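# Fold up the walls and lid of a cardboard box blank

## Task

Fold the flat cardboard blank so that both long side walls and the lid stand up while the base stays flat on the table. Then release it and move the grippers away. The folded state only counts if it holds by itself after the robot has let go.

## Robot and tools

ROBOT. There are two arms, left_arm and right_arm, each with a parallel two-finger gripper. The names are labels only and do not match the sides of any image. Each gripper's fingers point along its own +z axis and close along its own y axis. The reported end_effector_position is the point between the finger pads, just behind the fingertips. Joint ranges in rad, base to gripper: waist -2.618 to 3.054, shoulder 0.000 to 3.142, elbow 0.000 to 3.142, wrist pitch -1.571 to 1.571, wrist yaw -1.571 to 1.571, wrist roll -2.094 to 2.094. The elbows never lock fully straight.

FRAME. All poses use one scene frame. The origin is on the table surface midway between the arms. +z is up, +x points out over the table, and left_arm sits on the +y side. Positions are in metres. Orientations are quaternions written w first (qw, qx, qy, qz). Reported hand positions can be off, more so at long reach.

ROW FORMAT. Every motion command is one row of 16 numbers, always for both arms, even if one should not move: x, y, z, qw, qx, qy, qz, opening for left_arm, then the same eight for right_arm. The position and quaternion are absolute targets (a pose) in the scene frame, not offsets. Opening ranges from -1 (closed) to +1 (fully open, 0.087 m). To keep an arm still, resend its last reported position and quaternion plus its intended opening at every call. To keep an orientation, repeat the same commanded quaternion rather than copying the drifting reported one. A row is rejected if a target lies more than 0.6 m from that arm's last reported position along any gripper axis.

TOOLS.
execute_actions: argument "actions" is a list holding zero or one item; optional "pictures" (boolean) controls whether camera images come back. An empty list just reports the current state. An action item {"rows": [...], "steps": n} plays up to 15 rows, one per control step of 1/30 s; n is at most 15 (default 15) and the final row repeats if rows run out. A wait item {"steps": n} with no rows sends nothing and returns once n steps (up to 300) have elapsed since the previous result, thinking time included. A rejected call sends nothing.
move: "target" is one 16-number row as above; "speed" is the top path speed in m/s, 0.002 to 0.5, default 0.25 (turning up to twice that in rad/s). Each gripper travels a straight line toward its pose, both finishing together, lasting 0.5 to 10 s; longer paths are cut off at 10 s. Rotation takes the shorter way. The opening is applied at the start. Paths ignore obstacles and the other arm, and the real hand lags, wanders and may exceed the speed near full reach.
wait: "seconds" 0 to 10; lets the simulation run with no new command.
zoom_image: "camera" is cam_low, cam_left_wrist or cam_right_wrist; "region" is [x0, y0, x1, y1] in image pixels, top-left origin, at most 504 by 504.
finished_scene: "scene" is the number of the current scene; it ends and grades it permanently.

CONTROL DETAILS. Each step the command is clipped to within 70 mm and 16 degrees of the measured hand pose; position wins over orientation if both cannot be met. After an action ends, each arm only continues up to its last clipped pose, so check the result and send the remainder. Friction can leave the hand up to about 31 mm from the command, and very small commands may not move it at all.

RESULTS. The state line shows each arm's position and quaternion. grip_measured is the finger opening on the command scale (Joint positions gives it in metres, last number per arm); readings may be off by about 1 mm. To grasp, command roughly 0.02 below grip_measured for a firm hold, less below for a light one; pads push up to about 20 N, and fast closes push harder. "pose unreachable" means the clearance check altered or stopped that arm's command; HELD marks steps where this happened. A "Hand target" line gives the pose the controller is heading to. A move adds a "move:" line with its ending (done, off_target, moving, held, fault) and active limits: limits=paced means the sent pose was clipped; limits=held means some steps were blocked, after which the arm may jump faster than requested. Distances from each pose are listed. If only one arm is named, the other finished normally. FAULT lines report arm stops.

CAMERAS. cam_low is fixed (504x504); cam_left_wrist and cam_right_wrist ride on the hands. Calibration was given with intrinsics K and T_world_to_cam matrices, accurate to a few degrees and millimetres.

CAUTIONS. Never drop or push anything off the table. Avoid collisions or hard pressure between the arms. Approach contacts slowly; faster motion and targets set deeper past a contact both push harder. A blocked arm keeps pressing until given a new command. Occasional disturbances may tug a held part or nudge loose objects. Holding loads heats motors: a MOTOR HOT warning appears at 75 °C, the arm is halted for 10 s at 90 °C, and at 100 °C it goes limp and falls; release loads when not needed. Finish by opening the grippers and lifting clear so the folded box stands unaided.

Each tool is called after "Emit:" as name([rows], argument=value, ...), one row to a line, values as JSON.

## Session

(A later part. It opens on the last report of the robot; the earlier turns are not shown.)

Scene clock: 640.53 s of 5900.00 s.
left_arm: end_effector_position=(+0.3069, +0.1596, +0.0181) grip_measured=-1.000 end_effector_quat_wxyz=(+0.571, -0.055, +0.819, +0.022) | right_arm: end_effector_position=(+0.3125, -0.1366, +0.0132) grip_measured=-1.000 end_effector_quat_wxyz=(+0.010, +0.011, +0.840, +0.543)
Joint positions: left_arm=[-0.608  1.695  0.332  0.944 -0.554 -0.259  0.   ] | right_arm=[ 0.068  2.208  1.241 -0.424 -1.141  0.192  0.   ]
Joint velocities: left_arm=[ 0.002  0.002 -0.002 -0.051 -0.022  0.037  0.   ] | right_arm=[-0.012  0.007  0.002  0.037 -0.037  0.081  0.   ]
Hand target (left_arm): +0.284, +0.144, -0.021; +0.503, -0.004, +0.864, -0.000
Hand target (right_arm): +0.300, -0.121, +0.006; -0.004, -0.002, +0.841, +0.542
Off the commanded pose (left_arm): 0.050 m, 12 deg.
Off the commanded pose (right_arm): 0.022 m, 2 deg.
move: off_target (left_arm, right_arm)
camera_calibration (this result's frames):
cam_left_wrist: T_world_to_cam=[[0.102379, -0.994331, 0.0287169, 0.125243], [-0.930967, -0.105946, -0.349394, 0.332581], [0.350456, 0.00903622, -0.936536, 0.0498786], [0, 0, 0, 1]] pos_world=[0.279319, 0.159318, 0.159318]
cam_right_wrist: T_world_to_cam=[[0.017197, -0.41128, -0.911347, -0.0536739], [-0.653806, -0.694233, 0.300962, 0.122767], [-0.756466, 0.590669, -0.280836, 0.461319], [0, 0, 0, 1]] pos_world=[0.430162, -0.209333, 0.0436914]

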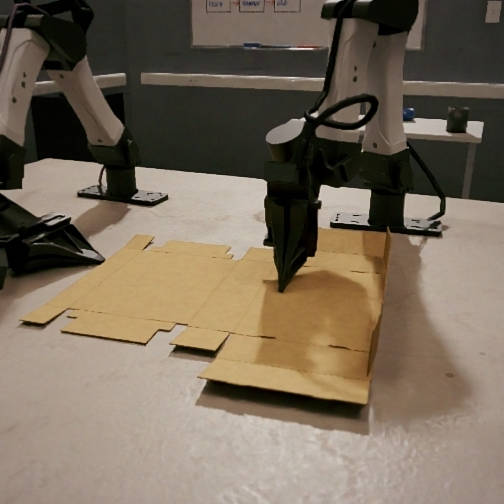

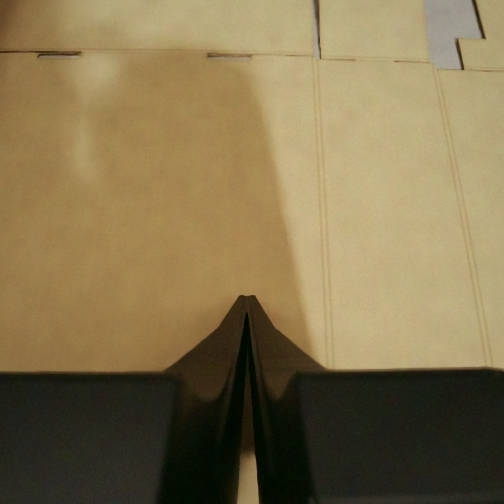

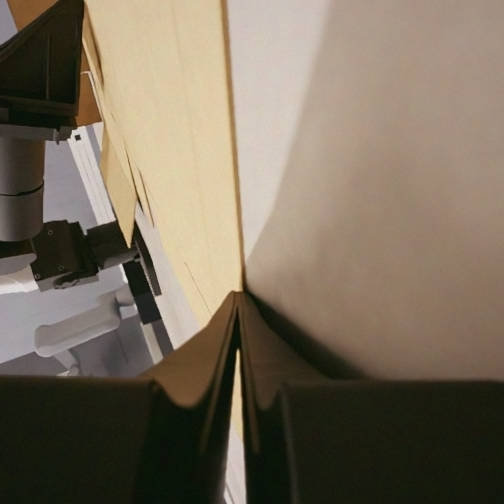

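Emit:
move(target=[0.29,0.17,0.03,0.5,0,0.866,0,-1, 0.30,-0.20,0.04,0,0,0.906,0.42,0], speed=0.1)

Emit:
move(target=[0.27,0.19,-0.03,0.5,0,0.866,0,-1, 0.30,-0.185,0.015,0,0,0.906,0.42,0], speed=0.06)

Emit:
move(target=[0.27,0.19,-0.03,0.5,0,0.866,0,-1, 0.30,-0.10,0.018,0,0,0.906,0.42,0], speed=0.05)

Scene clock: 660.23 s of 5900.00 s.
left_arm: end_effector_position=(+0.2834, +0.1710, +0.0202) grip_measured=-1.000 end_effector_quat_wxyz=(+0.494, -0.001, +0.869, +0.003) | right_arm: end_effector_position=(+0.2920, -0.1936, +0.0305) grip_measured=+0.000 end_effector_quat_wxyz=(-0.016, +0.009, +0.903, +0.428)
Joint positions: left_arm=[-0.513  1.445  0.355  0.516 -0.343 -0.209  0.   ] | right_arm=[-0.017  2.104  1.337 -0.878 -0.883 -0.05   0.044]
Joint velocities: left_arm=[ 0.002 -0.027 -0.002  0.007  0.022  0.022  0.   ] | right_arm=[-0.002 -0.007  0.012  0.037 -0.037 -0.051 -0.001]
Hand target (left_arm): +0.289, +0.171, +0.030; +0.501, -0.000, +0.866, +0.000
Hand target (right_arm): +0.299, -0.199, +0.039; +0.002, +0.001, +0.907, +0.420
Off the commanded pose (left_arm): 0.012 m, 1 deg.
Off the commanded pose (right_arm): 0.014 m, 2 deg.
After step 90, 14.87 s passed at rest.
move: off_target (left_arm, right_arm)
camera_calibration (this result's frames):
cam_left_wrist: T_world_to_cam=[[-0.00818832, -0.999966, 0.000341908, 0.171794], [-0.984942, 0.00800625, -0.172698, 0.304917], [0.17269, -0.00175087, -0.984975, 0.113223], [0, 0, 0, 1]] pos_world=[0.282179, 0.169545, 0.164122]
cam_right_wrist: T_world_to_cam=[[-0.00467177, -0.633223, -0.773955, -0.101724], [-0.615693, -0.608047, 0.501199, 0.0639888], [-0.787972, 0.478861, -0.38703, 0.475145], [0, 0, 0, 1]] pos_world=[0.413323, -0.253034, 0.0730944]

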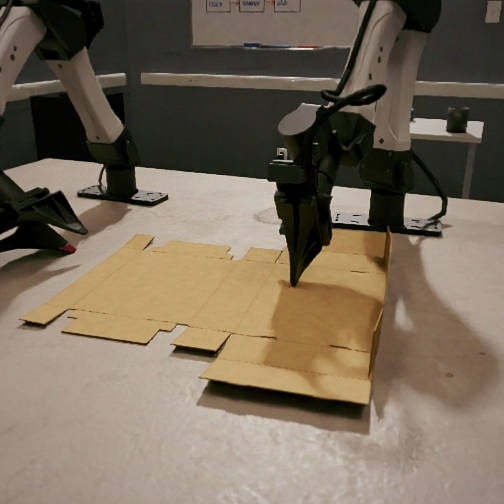

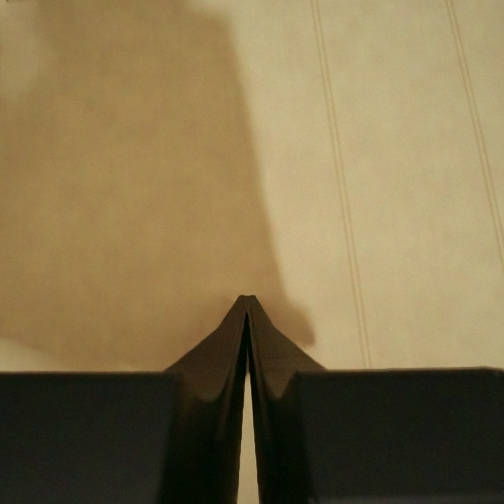

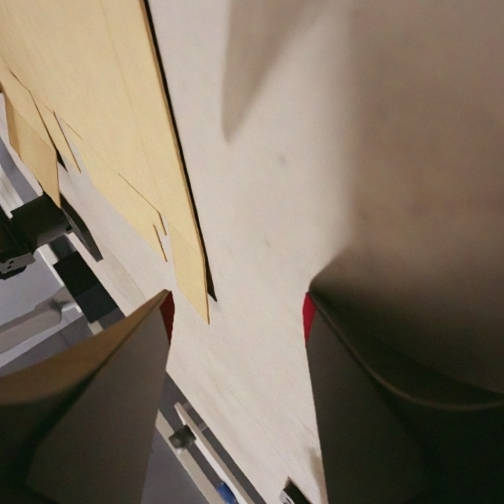

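Scene clock: 661.53 s of 5900.00 s.
left_arm: end_effector_position=(+0.2974, +0.1742, +0.0180) grip_measured=-1.000 end_effector_quat_wxyz=(+0.571, -0.015, +0.820, -0.033) | right_arm: end_effector_position=(+0.2969, -0.1893, +0.0300) grip_measured=+0.000 end_effector_quat_wxyz=(-0.011, +0.014, +0.904, +0.428)
Joint positions: left_arm=[-0.466  1.638  0.226  1.043 -0.289 -0.186  0.   ] | right_arm=[-0.006  2.104  1.337 -0.845 -0.883 -0.012  0.044]
Joint velocities: left_arm=[ 0.002  0.007 -0.007  0.051 -0.022 -0.037  0.   ] | right_arm=[-0.012  0.002 -0.007 -0.037  0.022 -0.007 -0.   ]
Hand target (left_arm): +0.267, +0.190, -0.026; +0.501, -0.000, +0.865, -0.001
Hand target (right_arm): +0.300, -0.185, +0.016; -0.001, -0.001, +0.907, +0.421
Off the commanded pose (left_arm): 0.057 m, 11 deg.
Off the commanded pose (right_arm): 0.016 m, 2 deg.
move: off_target (left_arm, right_arm)
camera_calibration (this result's frames):
cam_left_wrist: T_world_to_cam=[[-0.0256685, -0.996952, 0.0736742, 0.178421], [-0.937327, -0.00161668, -0.348447, 0.308985], [0.347504, -0.0780009, -0.934429, 0.0689692], [0, 0, 0, 1]] pos_world=[0.270233, 0.183756, 0.158967]
cam_right_wrist: T_world_to_cam=[[-0.0100913, -0.634303, -0.773019, -0.0980236], [-0.625851, -0.598915, 0.499612, 0.0746517], [-0.779878, 0.488836, -0.390935, 0.476332], [0, 0, 0, 1]] pos_world=[0.417213, -0.250315, 0.0731443]

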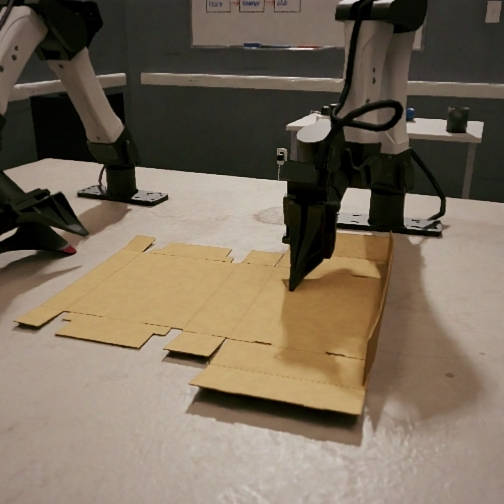

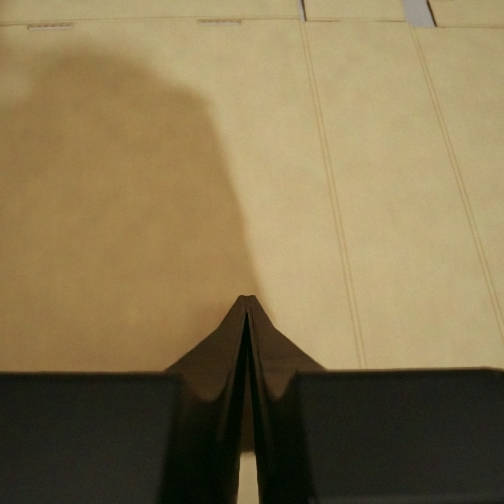

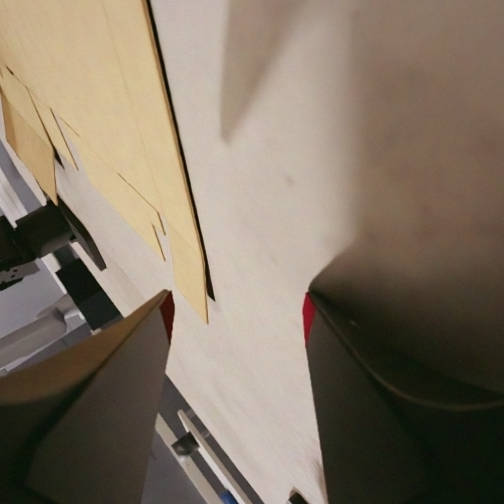

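Scene clock: 663.63 s of 5900.00 s.
left_arm: end_effector_position=(+0.2988, +0.1802, +0.0186) grip_measured=-1.000 end_effector_quat_wxyz=(+0.573, -0.020, +0.819, -0.024) | right_arm: end_effector_position=(+0.3045, -0.1134, +0.0301) grip_measured=+0.000 end_effector_quat_wxyz=(-0.015, +0.022, +0.903, +0.429)
Joint positions: left_arm=[-0.453  1.638  0.226  1.045 -0.297 -0.177  0.   ] | right_arm=[ 0.192  2.095  1.311 -0.589 -0.872  0.314  0.044]
Joint velocities: left_arm=[ 0.002 -0.012 -0.002  0.051  0.037 -0.022  0.   ] | right_arm=[ 0.012 -0.002 -0.022  0.037  0.007  0.051 -0.001]
Hand target (left_arm): +0.267, +0.191, -0.026; +0.501, -0.001, +0.866, -0.001
Hand target (right_arm): +0.301, -0.101, +0.019; -0.003, -0.002, +0.907, +0.421
Off the commanded pose (left_arm): 0.057 m, 10 deg.
Off the commanded pose (right_arm): 0.019 m, 3 deg.
move: off_target (left_arm, right_arm)
camera_calibration (this result's frames):
cam_left_wrist: T_world_to_cam=[[-0.00842124, -0.997935, 0.0636812, 0.179638], [-0.936001, -0.0145443, -0.351697, 0.312489], [0.351897, -0.0625674, -0.933945, 0.0654142], [0, 0, 0, 1]] pos_world=[0.270983, 0.187904, 0.159555]
cam_right_wrist: T_world_to_cam=[[-0.0268559, -0.631292, -0.77508, -0.0442275], [-0.625467, -0.594223, 0.505658, 0.125075], [-0.779788, 0.498367, -0.378894, 0.44587], [0, 0, 0, 1]] pos_world=[0.424727, -0.175805, 0.0714125]

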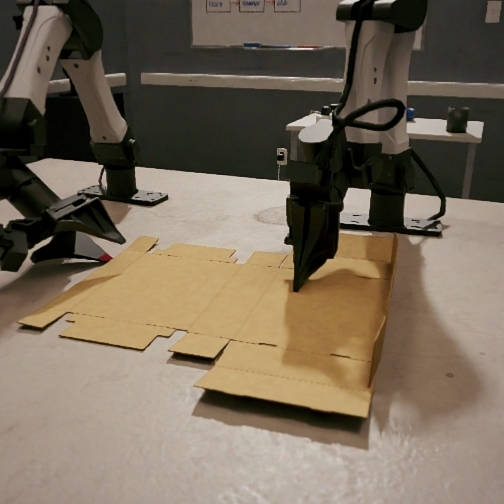

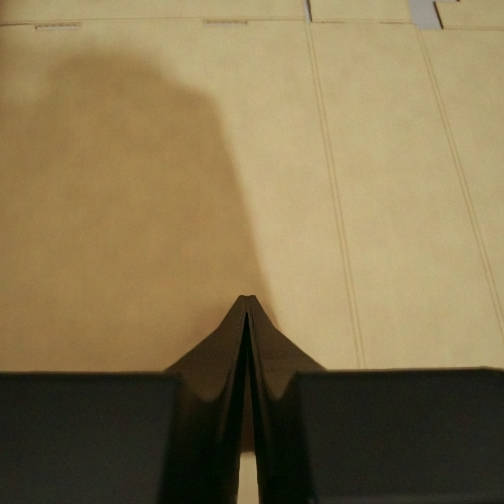

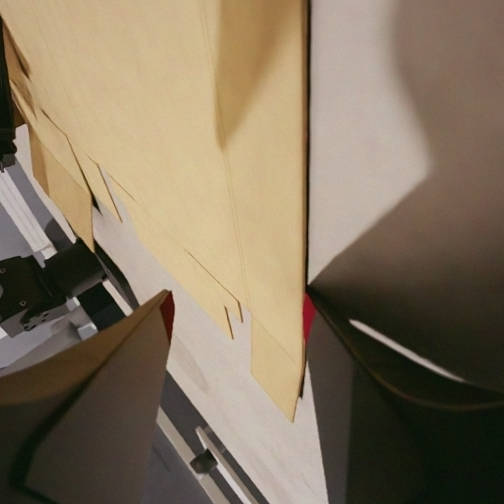

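Emit:
move(target=[0.27,0.19,-0.03,0.5,0,0.866,0,-1, 0.30,-0.095,0.015,0,0,0.906,0.42,-1], speed=0.03)

Emit:
move(target=[0.27,0.19,-0.03,0.5,0,0.866,0,-1, 0.30,-0.075,0.03,0,0,0.985,-0.17,-1], speed=0.2)

Scene clock: 674.63 s of 5900.00 s.
left_arm: end_effector_position=(+0.2993, +0.1861, +0.0185) grip_measured=-1.000 end_effector_quat_wxyz=(+0.573, -0.026, +0.819, -0.012) | right_arm: end_effector_position=(+0.3066, -0.1082, +0.0151) grip_measured=-1.000 end_effector_quat_wxyz=(+0.007, +0.007, +0.915, +0.404)
Joint positions: left_arm=[-0.447  1.638  0.226  1.043 -0.318 -0.173  0.   ] | right_arm=[ 0.223  2.096  1.283 -0.512 -0.804  0.326  0.   ]
Joint velocities: left_arm=[-0.017  0.007 -0.007  0.037 -0.037 -0.022  0.   ] | right_arm=[ 0.022  0.002  0.007  0.037 -0.037  0.022  0.   ]
Hand target (left_arm): +0.267, +0.192, -0.026; +0.501, -0.002, +0.866, -0.001
Hand target (right_arm): +0.300, -0.096, +0.015; -0.001, -0.000, +0.907, +0.420
Off the commanded pose (left_arm): 0.057 m, 10 deg.
Off the commanded pose (right_arm): 0.015 m, 2 deg.
After step 90, 4.73 s passed at rest.
move: off_target (left_arm, right_arm)
camera_calibration (this result's frames):
cam_left_wrist: T_world_to_cam=[[0.0148733, -0.998548, 0.0517709, 0.178826], [-0.935236, -0.0322089, -0.352557, 0.316055], [0.353712, -0.0431744, -0.934357, 0.0614037], [0, 0, 0, 1]] pos_world=[0.271207, 0.191397, 0.159542]
cam_right_wrist: T_world_to_cam=[[0.0170367, -0.673429, -0.739056, -0.071039], [-0.645807, -0.571704, 0.506051, 0.145675], [-0.76331, 0.468666, -0.444645, 0.431984], [0, 0, 0, 1]] pos_world=[0.425026, -0.167013, 0.0658589]

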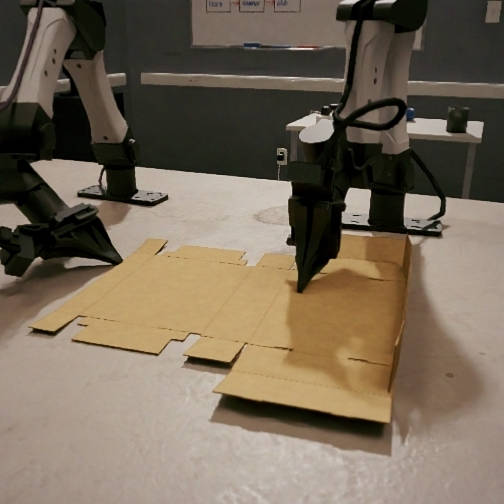

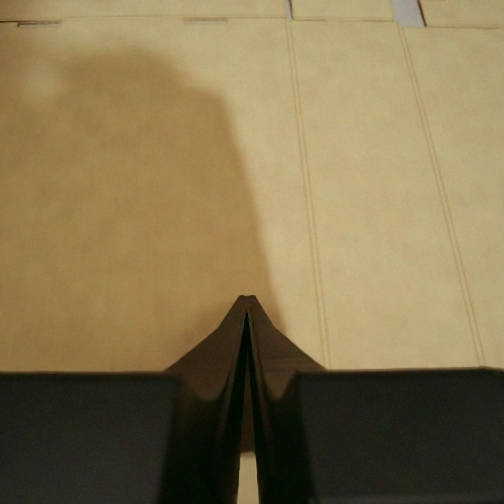

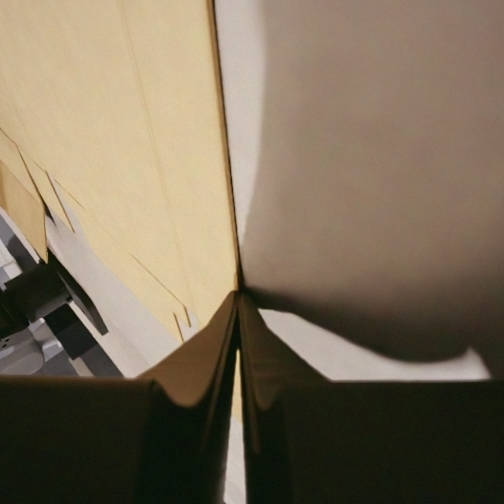

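Scene clock: 678.20 s of 5900.00 s.
left_arm: end_effector_position=(+0.2993, +0.1867, +0.0186) grip_measured=-1.000 end_effector_quat_wxyz=(+0.573, -0.027, +0.819, -0.010) | right_arm: end_effector_position=(+0.2997, -0.0776, +0.0278) grip_measured=-1.000 end_effector_quat_wxyz=(-0.002, +0.000, +0.987, -0.164)
Joint positions: left_arm=[-0.447  1.638  0.226  1.043 -0.321 -0.173  0.   ] | right_arm=[ 0.691  2.544  2.319 -1.559  0.253  0.701  0.   ]
Joint velocities: left_arm=[-0.007 -0.002 -0.012 -0.051  0.007 -0.037  0.   ] | right_arm=[ 0.002 -0.002 -0.017 -0.066  0.007  0.007  0.   ]
Hand target (left_arm): +0.267, +0.192, -0.026; +0.501, -0.002, +0.866, -0.001
Hand target (right_arm): +0.300, -0.075, +0.030; +0.003, +0.002, +0.986, -0.166
Off the commanded pose (left_arm): 0.057 m, 11 deg.
Off the commanded pose (right_arm): 0.003 m, 1 deg.
joint sent to its limit (right arm) — the command would take joint 4 (wrist pitch) past its lower limit, so that joint was sent only as far as its limit.
move: off_target (left_arm)
camera_calibration (this result's frames):
cam_left_wrist: T_world_to_cam=[[0.0184031, -0.998556, 0.0504771, 0.178455], [-0.93496, -0.035076, -0.353015, 0.316603], [0.354276, -0.0406974, -0.934255, 0.0608456], [0, 0, 0, 1]] pos_world=[0.271171, 0.191778, 0.159603]
cam_right_wrist: T_world_to_cam=[[0.0247478, -0.945994, 0.323237, -0.0939272], [-0.628597, 0.236693, 0.740839, 0.203411], [-0.777337, -0.22152, -0.588792, 0.372663], [0, 0, 0, 1]] pos_world=[0.419873, -0.0544482, 0.0990869]

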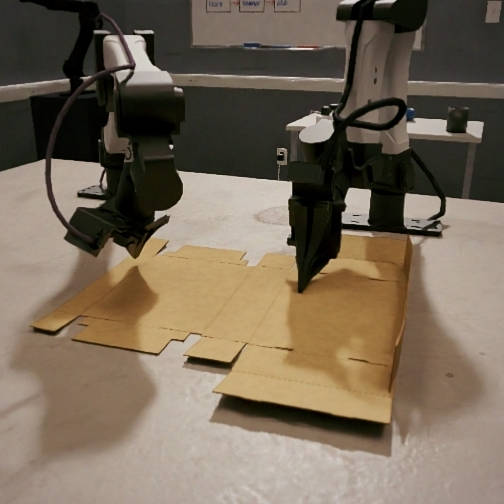

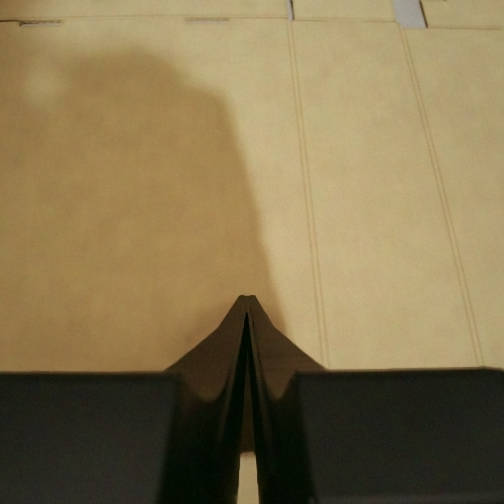

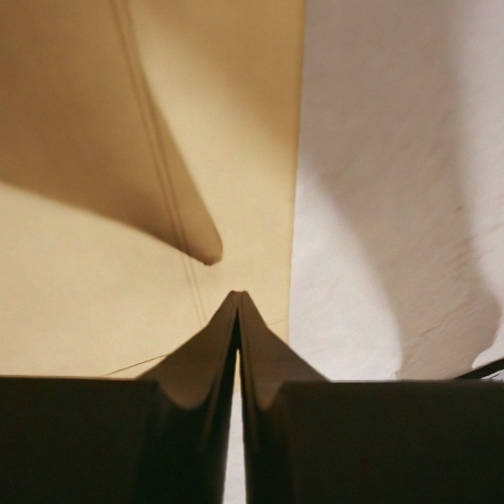

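Emit:
move(target=[0.30,0.19,0.10,0.3,0,0.95,0,-1, 0.33,-0.02,-0.02,0.15,0,0.98,0.1,-1], speed=0.1)

Emit:
move(target=[0.30,0.16,0.10,0.2,0,0.96,-0.2,-1, 0.30,-0.13,-0.025,0.15,0,0.98,0.1,-1], speed=0.08)

Emit:
move(target=[0.30,0.12,-0.04,0.25,0,0.95,-0.15,-1, 0.32,-0.27,0.07,0,0,0.906,0.42,0], speed=0.12)

Scene clock: 689.17 s of 5900.00 s.
left_arm: end_effector_position=(+0.2928, +0.1890, +0.0994) grip_measured=-1.000 end_effector_quat_wxyz=(+0.305, +0.002, +0.952, -0.001) | right_arm: end_effector_position=(+0.3339, -0.0095, +0.0173) grip_measured=-1.000 end_effector_quat_wxyz=(+0.166, -0.009, +0.978, +0.129)
Joint positions: left_arm=[-0.35   1.448  1.015 -0.531 -0.131 -0.185  0.   ] | right_arm=[ 0.665  2.144  1.594 -0.598 -0.009  0.63   0.   ]
Joint velocities: left_arm=[ 0.012  0.002 -0.002 -0.007  0.007  0.037  0.   ] | right_arm=[ 0.007 -0.007 -0.012 -0.095 -0.007  0.022  0.   ]
Hand target (left_arm): +0.297, +0.191, +0.102; +0.301, -0.002, +0.953, -0.001
Hand target (right_arm): +0.329, -0.022, -0.018; +0.149, -0.003, +0.984, +0.101
Off the commanded pose (left_arm): 0.007 m, 0 deg.
Off the commanded pose (right_arm): 0.039 m, 4 deg.
After step 90, 4.03 s passed at rest.
move: off_target (right_arm)
camera_calibration (this result's frames):
cam_left_wrist: T_world_to_cam=[[-0.0141559, -0.999852, 0.00973909, 0.190567], [-0.970916, 0.0160731, 0.238881, 0.281208], [-0.239003, -0.00607425, -0.971, 0.309564], [0, 0, 0, 1]] pos_world=[0.349713, 0.1879, 0.231555]
cam_right_wrist: T_world_to_cam=[[0.0842805, -0.967111, -0.239986, -0.0373242], [-0.845304, -0.196914, 0.496675, 0.289064], [-0.527597, 0.161001, -0.834098, 0.332629], [0, 0, 0, 1]] pos_world=[0.422987, -0.0327295, 0.124917]

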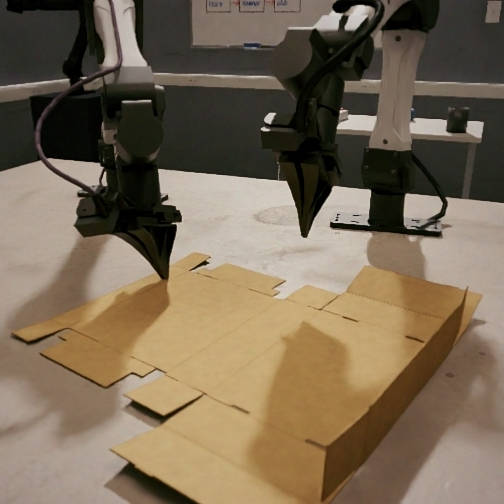

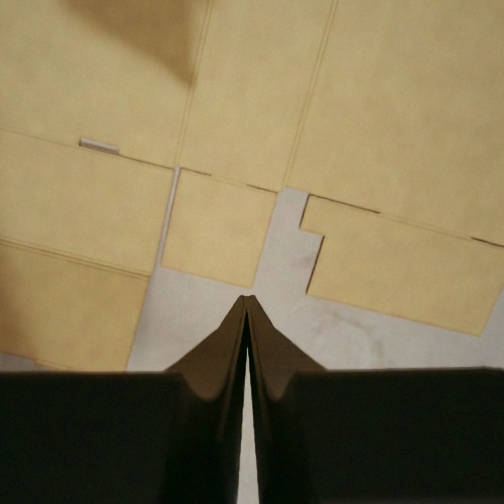

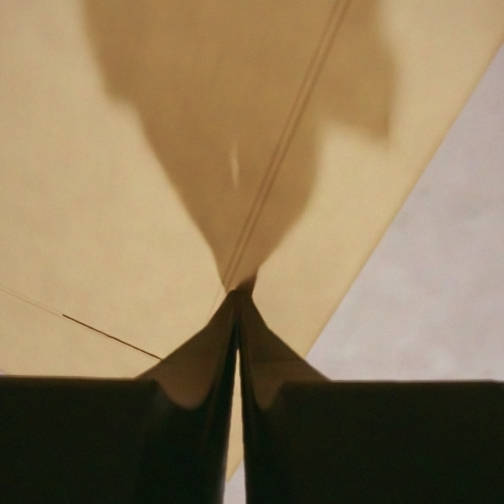

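Scene clock: 692.37 s of 5900.00 s.
left_arm: end_effector_position=(+0.2955, +0.1576, +0.0984) grip_measured=-1.000 end_effector_quat_wxyz=(+0.203, -0.001, +0.959, -0.197) | right_arm: end_effector_position=(+0.3276, -0.0841, +0.0155) grip_measured=-1.000 end_effector_quat_wxyz=(+0.206, -0.009, +0.962, +0.180)
Joint positions: left_arm=[-0.201  1.613  1.178 -0.673  0.352 -0.166  0.   ] | right_arm=[ 0.496  1.904  1.177 -0.304 -0.131  0.495  0.   ]
Joint velocities: left_arm=[-0.007 -0.002  0.002  0.022  0.066  0.007  0.   ] | right_arm=[-0.017  0.007 -0.012  0.066 -0.007 -0.066  0.   ]
Hand target (left_arm): +0.300, +0.160, +0.101; +0.201, -0.000, +0.959, -0.199
Hand target (right_arm): +0.297, -0.126, -0.022; +0.150, -0.003, +0.983, +0.103
Off the commanded pose (left_arm): 0.005 m, 0 deg.
Off the commanded pose (right_arm): 0.067 m, 11 deg.
move: off_target (right_arm)
camera_calibration (this result's frames):
cam_left_wrist: T_world_to_cam=[[-0.0864371, -0.917178, 0.38899, 0.130268], [-0.892595, 0.244718, 0.378665, 0.211582], [-0.442496, -0.31448, -0.839821, 0.404887], [0, 0, 0, 1]] pos_world=[0.379278, 0.195029, 0.209241]
cam_right_wrist: T_world_to_cam=[[0.114235, -0.936262, -0.332209, -0.115141], [-0.880783, -0.250129, 0.402066, 0.278536], [-0.459535, 0.246674, -0.853217, 0.325047], [0, 0, 0, 1]] pos_world=[0.407854, -0.118313, 0.127095]

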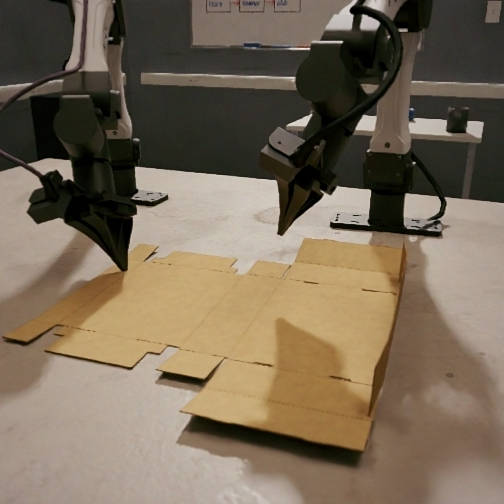

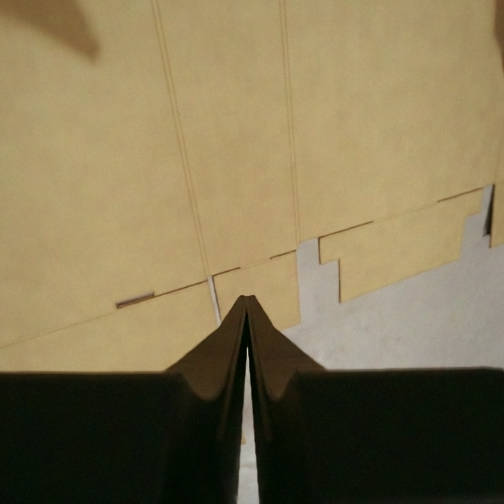

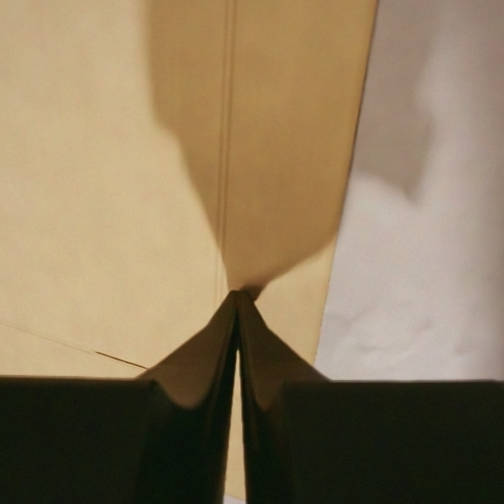

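Scene clock: 695.70 s of 5900.00 s.
left_arm: end_effector_position=(+0.3356, +0.1061, +0.0197) grip_measured=-1.000 end_effector_quat_wxyz=(+0.326, +0.012, +0.925, -0.196) | right_arm: end_effector_position=(+0.3139, -0.2671, +0.0692) grip_measured=+0.000 end_effector_quat_wxyz=(+0.001, +0.003, +0.910, +0.415)
Joint positions: left_arm=[-0.364  1.741  0.862  0.064  0.217 -0.305  0.   ] | right_arm=[-0.195  2.172  1.63  -1.262 -0.831 -0.309  0.044]
Joint velocities: left_arm=[ 0.002 -0.007 -0.012  0.022  0.037 -0.037  0.   ] | right_arm=[-0.002 -0.012  0.002 -0.037  0.007 -0.037 -0.   ]
Hand target (left_arm): +0.298, +0.121, -0.034; +0.251, +0.003, +0.956, -0.151
Hand target (right_arm): +0.318, -0.269, +0.071; +0.004, +0.002, +0.908, +0.419
Off the commanded pose (left_arm): 0.071 m, 11 deg.
Off the commanded pose (right_arm): 0.007 m, 1 deg.
move: off_target (left_arm)
camera_calibration (this result's frames):
cam_left_wrist: T_world_to_cam=[[-0.160416, -0.917585, 0.363738, 0.142445], [-0.96495, 0.22333, 0.137823, 0.32105], [-0.207698, -0.32888, -0.921249, 0.264642], [0, 0, 0, 1]] pos_world=[0.387613, 0.146041, 0.147741]
cam_right_wrist: T_world_to_cam=[[0.0194633, -0.655998, -0.754512, -0.133244], [-0.634658, -0.591223, 0.497658, 0.024088], [-0.772548, 0.469171, -0.427842, 0.537991], [0, 0, 0, 1]] pos_world=[0.433505, -0.325576, 0.117653]

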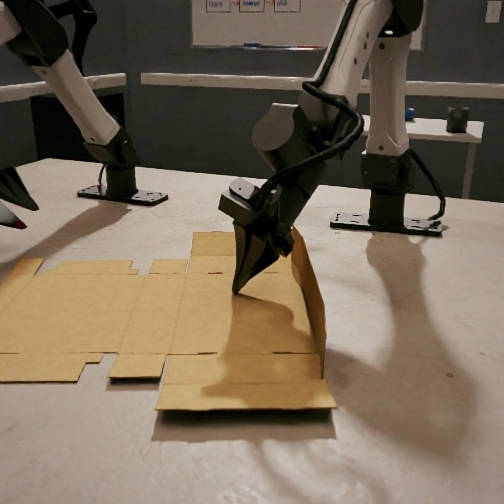

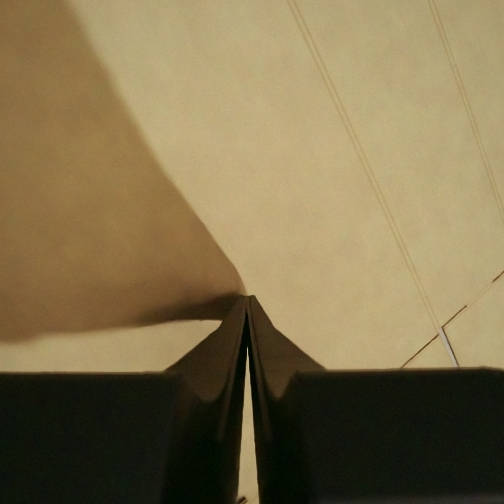

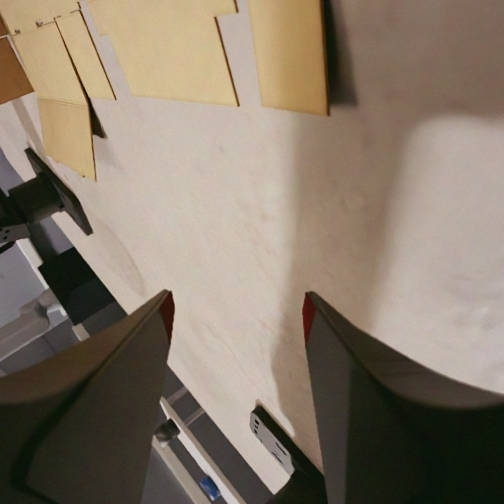

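Emit:
move(target=[0.33,0.11,0.10,0.25,0,0.95,-0.15,-1, 0.33,-0.2,0.3,0.43,0,0.903,0,-1])

Emit:
move(target=[0.2,0.3,0.25,0.3,0,0.95,0,-1, 0.36,-0.05,0.4,0.5,0,0.866,0,-1])

Scene clock: 702.23 s of 5900.00 s.
left_arm: end_effector_position=(+0.3252, +0.1152, +0.0857) grip_measured=-1.000 end_effector_quat_wxyz=(+0.239, -0.004, +0.960, -0.148) | right_arm: end_effector_position=(+0.3291, -0.2041, +0.2840) grip_measured=-1.000 end_effector_quat_wxyz=(+0.414, -0.008, +0.910, -0.002)
Joint positions: left_arm=[-0.372  1.699  1.22  -0.542  0.16  -0.306  0.   ] | right_arm=[ 0.437  1.475  1.667 -0.953  0.31   0.269  0.   ]
Joint velocities: left_arm=[ 0.002 -0.007 -0.007 -0.022 -0.007 -0.037  0.   ] | right_arm=[-0.012 -0.007  0.002  0.037  0.051 -0.007  0.   ]
Hand target (left_arm): +0.328, +0.111, +0.100; +0.252, -0.001, +0.956, -0.152
Hand target (right_arm): +0.328, -0.202, +0.297; +0.429, -0.003, +0.903, +0.003
Off the commanded pose (left_arm): 0.016 m, 2 deg.
Off the commanded pose (right_arm): 0.017 m, 2 deg.
After step 90, 0.50 s passed at rest.
move: off_target (left_arm, right_arm)
camera_calibration (this result's frames):
cam_left_wrist: T_world_to_cam=[[-0.0726057, -0.952077, 0.297116, 0.106282], [-0.925083, 0.175626, 0.336715, 0.275409], [-0.37276, -0.250409, -0.893502, 0.368563], [0, 0, 0, 1]] pos_world=[0.399878, 0.145111, 0.205]
cam_right_wrist: T_world_to_cam=[[0.0277948, -0.999174, 0.0296292, -0.225622], [-0.99907, -0.0267905, 0.0337701, 0.33095], [-0.0329484, -0.0305403, -0.99899, 0.428788], [0, 0, 0, 1]] pos_world=[0.351041, -0.203474, 0.423864]

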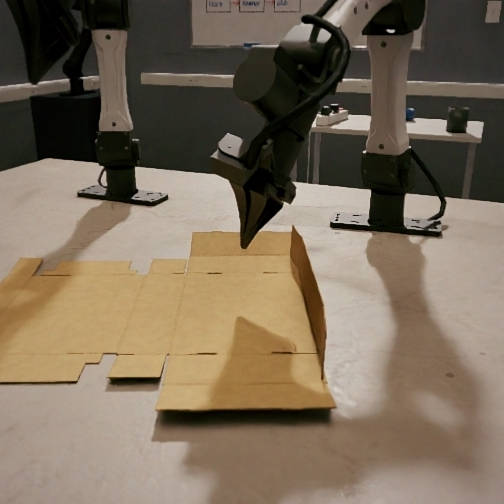

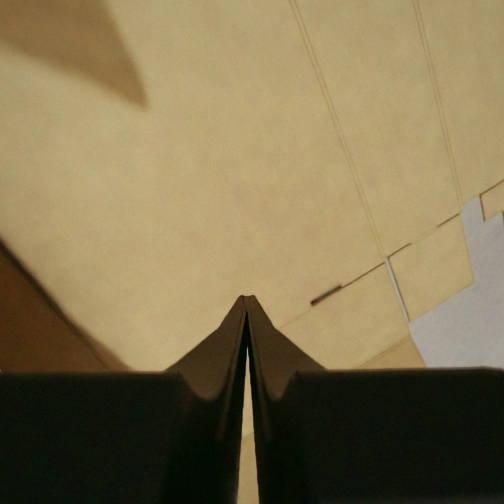

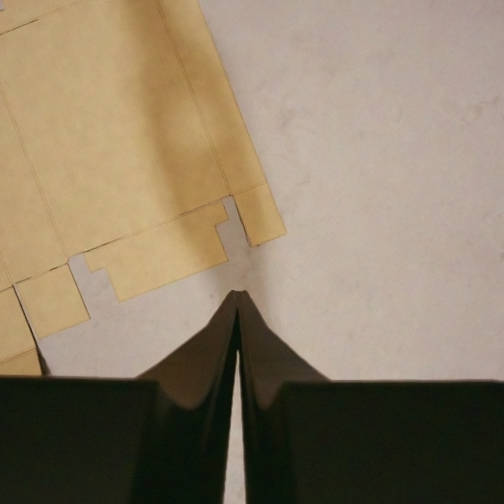

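Scene clock: 704.07 s of 5900.00 s.
left_arm: end_effector_position=(+0.2007, +0.2986, +0.2383) grip_measured=-1.000 end_effector_quat_wxyz=(+0.294, -0.001, +0.956, +0.002) | right_arm: end_effector_position=(+0.3634, -0.0542, +0.3994) grip_measured=-1.000 end_effector_quat_wxyz=(+0.537, -0.005, +0.843, +0.025)
Joint positions: left_arm=[ 0.125  1.181  1.396 -1.201  0.133  0.203  0.   ] | right_arm=[ 0.807  2.098  2.834 -1.296  0.655  0.405  0.   ]
Joint velocities: left_arm=[ 0.007 -0.017 -0.012 -0.081 -0.051  0.007  0.   ] | right_arm=[ 0.002 -0.007 -0.012 -0.066  0.022  0.037  0.   ]
Hand target (left_arm): +0.199, +0.300, +0.247; +0.303, +0.001, +0.953, +0.004
Hand target (right_arm): +0.363, -0.052, +0.401; +0.541, -0.009, +0.841, +0.023
Off the commanded pose (left_arm): 0.012 m, 1 deg.
Off the commanded pose (right_arm): 0.005 m, 6 deg.
elbow stopped short (right arm): the move would have taken joint 3 (elbow) straighter than the controller allows; a more bent joint 3 avoids this.
move: off_target (left_arm, right_arm)
camera_calibration (this result's frames):
cam_left_wrist: T_world_to_cam=[[-0.00747439, -0.999946, 0.00719702, 0.296779], [-0.965549, 0.00908905, 0.260063, 0.152728], [-0.260115, -0.00500526, -0.965565, 0.425702], [0, 0, 0, 1]] pos_world=[0.260416, 0.297506, 0.369188]
cam_right_wrist: T_world_to_cam=[[0.0461788, -0.998842, -0.0134704, -0.0696746], [-0.968366, -0.0414514, -0.246066, 0.465199], [0.245223, 0.0244073, -0.969159, 0.439849], [0, 0, 0, 1]] pos_world=[0.34584, -0.0610463, 0.539815]

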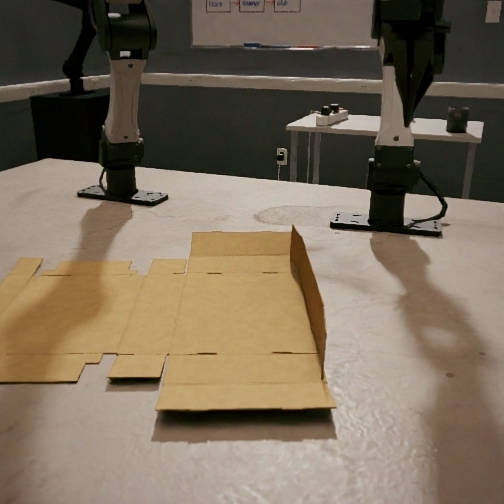

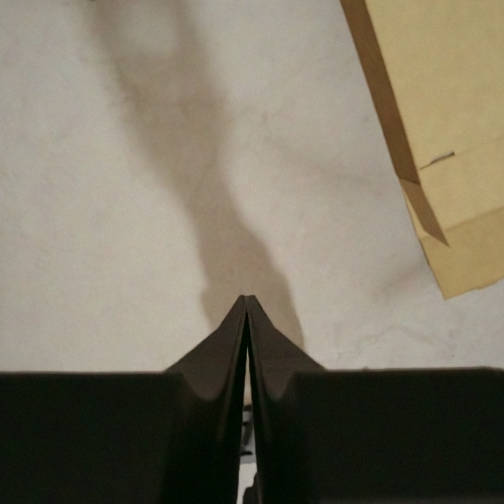

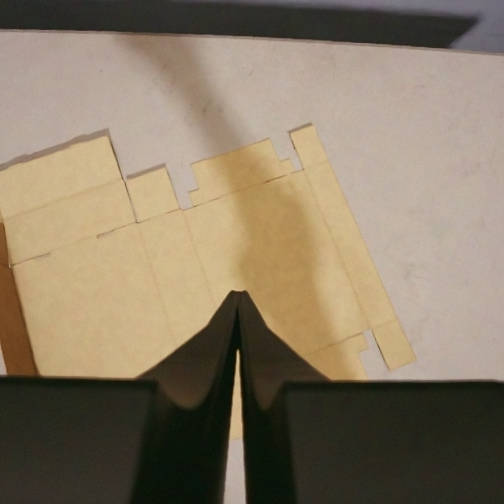

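Emit:
move(target=[0.2,0.3,0.25,0.3,0,0.95,0,-1, 0.44,-0.15,0.06,0.3,0,0.95,0,-1])

Emit:
move(target=[0.2,0.3,0.25,0.3,0,0.95,0,-1, 0.44,-0.15,-0.02,0.3,0,0.95,0,-1], speed=0.08)

Emit:
move(target=[0.2,0.3,0.25,0.3,0,0.95,0,-1, 0.27,-0.15,-0.015,0.3,0,0.95,0,-1], speed=0.08)

Scene clock: 714.60 s of 5900.00 s.
left_arm: end_effector_position=(+0.2000, +0.2971, +0.2439) grip_measured=-1.000 end_effector_quat_wxyz=(+0.298, +0.002, +0.955, -0.001) | right_arm: end_effector_position=(+0.4367, -0.1484, +0.0595) grip_measured=-1.000 end_effector_quat_wxyz=(+0.296, +0.004, +0.955, -0.004)
Joint positions: left_arm=[ 0.125  1.181  1.417 -1.216  0.141  0.205  0.   ] | right_arm=[ 0.419  2.085  1.633 -0.56   0.233  0.342  0.   ]
Joint velocities: left_arm=[ 0.017 -0.012  0.007  0.022 -0.051  0.007  0.   ] | right_arm=[ 0.012 -0.007  0.002  0.007 -0.066  0.022  0.   ]
Hand target (left_arm): +0.200, +0.300, +0.250; +0.301, +0.000, +0.953, +0.000
Hand target (right_arm): +0.440, -0.149, +0.061; +0.302, +0.002, +0.953, -0.000
Off the commanded pose (left_arm): 0.007 m, 0 deg.
Off the commanded pose (right_arm): 0.004 m, 1 deg.
After step 90, 5.50 s passed at rest.
move: done
camera_calibration (this result's frames):
cam_left_wrist: T_world_to_cam=[[-0.0133439, -0.999854, 0.0106299, 0.295587], [-0.967483, 0.0155958, 0.252454, 0.150978], [-0.252583, -0.00691554, -0.967551, 0.43047], [0, 0, 0, 1]] pos_world=[0.258742, 0.296166, 0.375244]
cam_right_wrist: T_world_to_cam=[[0.0100211, -0.999744, 0.0202848, -0.158016], [-0.95936, -0.00389131, 0.282159, 0.418818], [-0.282007, -0.022288, -0.959153, 0.317408], [0, 0, 0, 1]] pos_world=[0.492892, -0.149271, 0.189475]

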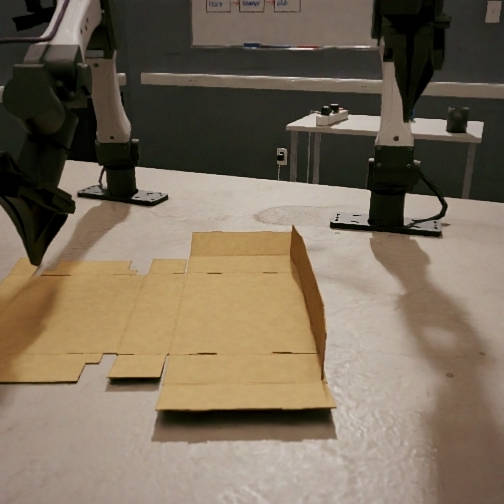

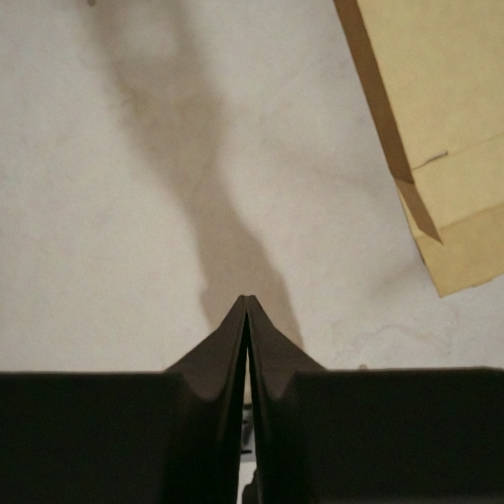

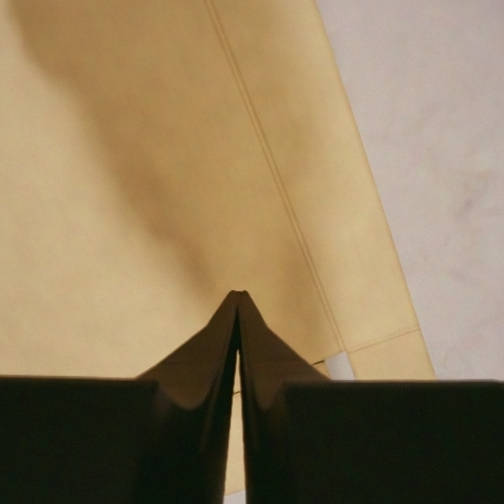

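Scene clock: 716.00 s of 5900.00 s.
left_arm: end_effector_position=(+0.2000, +0.2971, +0.2439) grip_measured=-1.000 end_effector_quat_wxyz=(+0.298, +0.002, +0.955, -0.001) | right_arm: end_effector_position=(+0.4533, -0.1430, +0.0197) grip_measured=-1.000 end_effector_quat_wxyz=(+0.339, +0.006, +0.941, +0.009)
Joint positions: left_arm=[ 0.125  1.181  1.417 -1.216  0.141  0.205  0.   ] | right_arm=[ 0.419  2.128  1.49  -0.276  0.24   0.332  0.   ]
Joint velocities: left_arm=[-0.012  0.002 -0.007 -0.007  0.037 -0.007  0.   ] | right_arm=[-0.002 -0.002 -0.017  0.022 -0.037  0.037  0.   ]
Hand target (left_arm): +0.200, +0.300, +0.250; +0.301, +0.000, +0.953, +0.000
Hand target (right_arm): +0.439, -0.150, -0.018; +0.301, +0.000, +0.954, +0.000
Off the commanded pose (left_arm): 0.007 m, 0 deg.
Off the commanded pose (right_arm): 0.042 m, 5 deg.
move: off_target (right_arm)
camera_calibration (this result's frames):
cam_left_wrist: T_world_to_cam=[[-0.0133439, -0.999854, 0.0106299, 0.295587], [-0.967483, 0.0155958, 0.252454, 0.150978], [-0.252583, -0.00691554, -0.967551, 0.43047], [0, 0, 0, 1]] pos_world=[0.258742, 0.296166, 0.375244]
cam_right_wrist: T_world_to_cam=[[0.0139227, -0.999891, -0.00498685, -0.153345], [-0.981128, -0.0146231, 0.192807, 0.456126], [-0.192859, 0.00220833, -0.981224, 0.247619], [0, 0, 0, 1]] pos_world=[0.497409, -0.147205, 0.154261]

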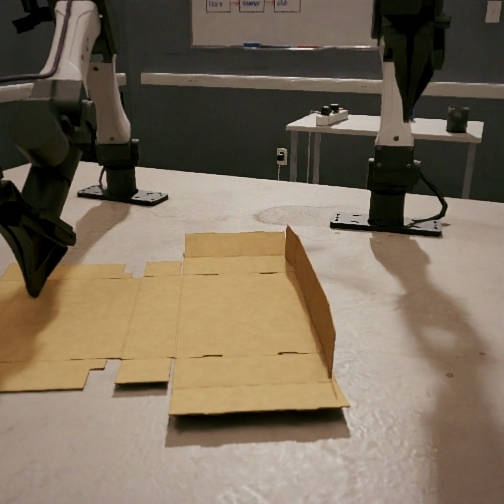

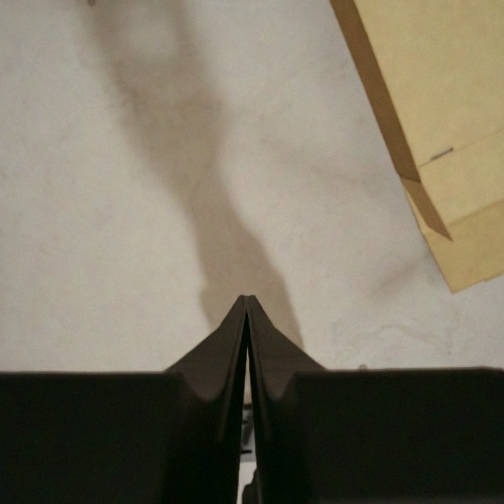

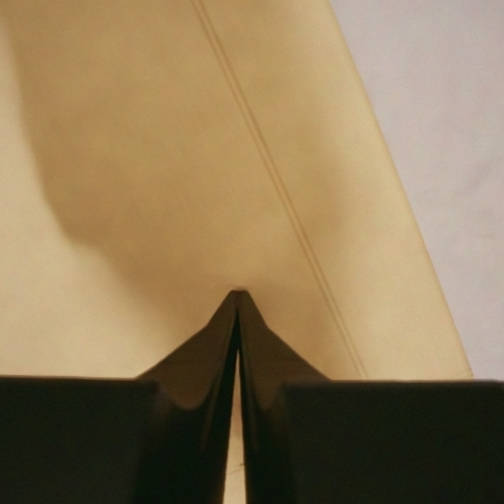

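Scene clock: 718.63 s of 5900.00 s.
left_arm: end_effector_position=(+0.1999, +0.2971, +0.2438) grip_measured=-1.000 end_effector_quat_wxyz=(+0.298, +0.002, +0.955, -0.001) | right_arm: end_effector_position=(+0.3118, -0.1345, +0.0154) grip_measured=-1.000 end_effector_quat_wxyz=(+0.368, +0.023, +0.929, +0.024)
Joint positions: left_arm=[ 0.125  1.181  1.417 -1.217  0.141  0.205  0.   ] | right_arm=[ 0.627  1.701  0.845 -0.044  0.378  0.526  0.   ]
Joint velocities: left_arm=[ 0.002 -0.002  0.002 -0.037  0.007  0.007  0.   ] | right_arm=[-0.002 -0.012 -0.002 -0.081 -0.037  0.051  0.   ]
Hand target (left_arm): +0.200, +0.300, +0.250; +0.301, +0.000, +0.954, +0.000
Hand target (right_arm): +0.272, -0.148, -0.015; +0.301, +0.002, +0.954, -0.000
Off the commanded pose (left_arm): 0.007 m, 0 deg.
Off the commanded pose (right_arm): 0.054 m, 9 deg.
move: off_target (right_arm)
camera_calibration (this result's frames):
cam_left_wrist: T_world_to_cam=[[-0.0133399, -0.999853, 0.0107271, 0.29554], [-0.96739, 0.0156191, 0.25281, 0.150794], [-0.252941, -0.00700485, -0.967456, 0.430484], [0, 0, 0, 1]] pos_world=[0.258706, 0.296157, 0.375182]
cam_right_wrist: T_world_to_cam=[[-0.00797123, -0.998998, -0.0440387, -0.135317], [-0.991217, 0.00208027, 0.132225, 0.324502], [-0.132001, 0.0447059, -0.990241, 0.202921], [0, 0, 0, 1]] pos_world=[0.34736, -0.144929, 0.152074]

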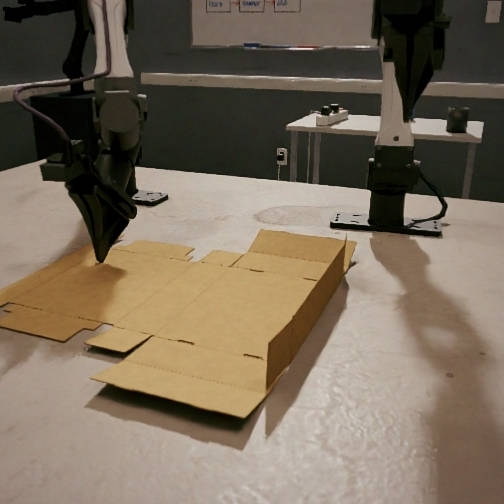

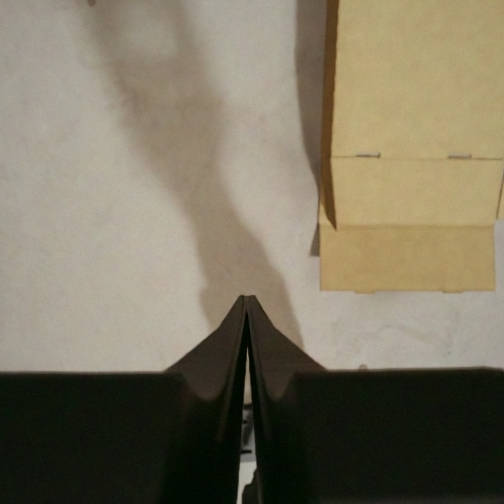

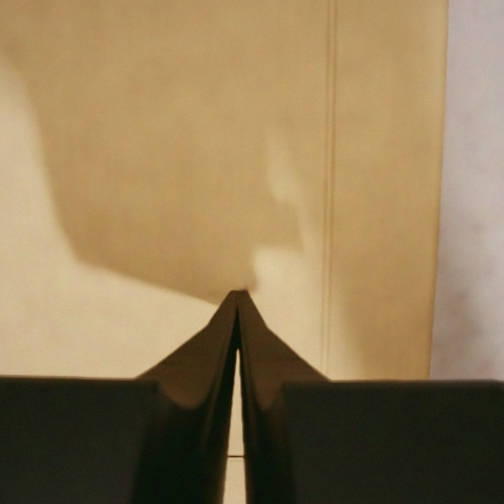

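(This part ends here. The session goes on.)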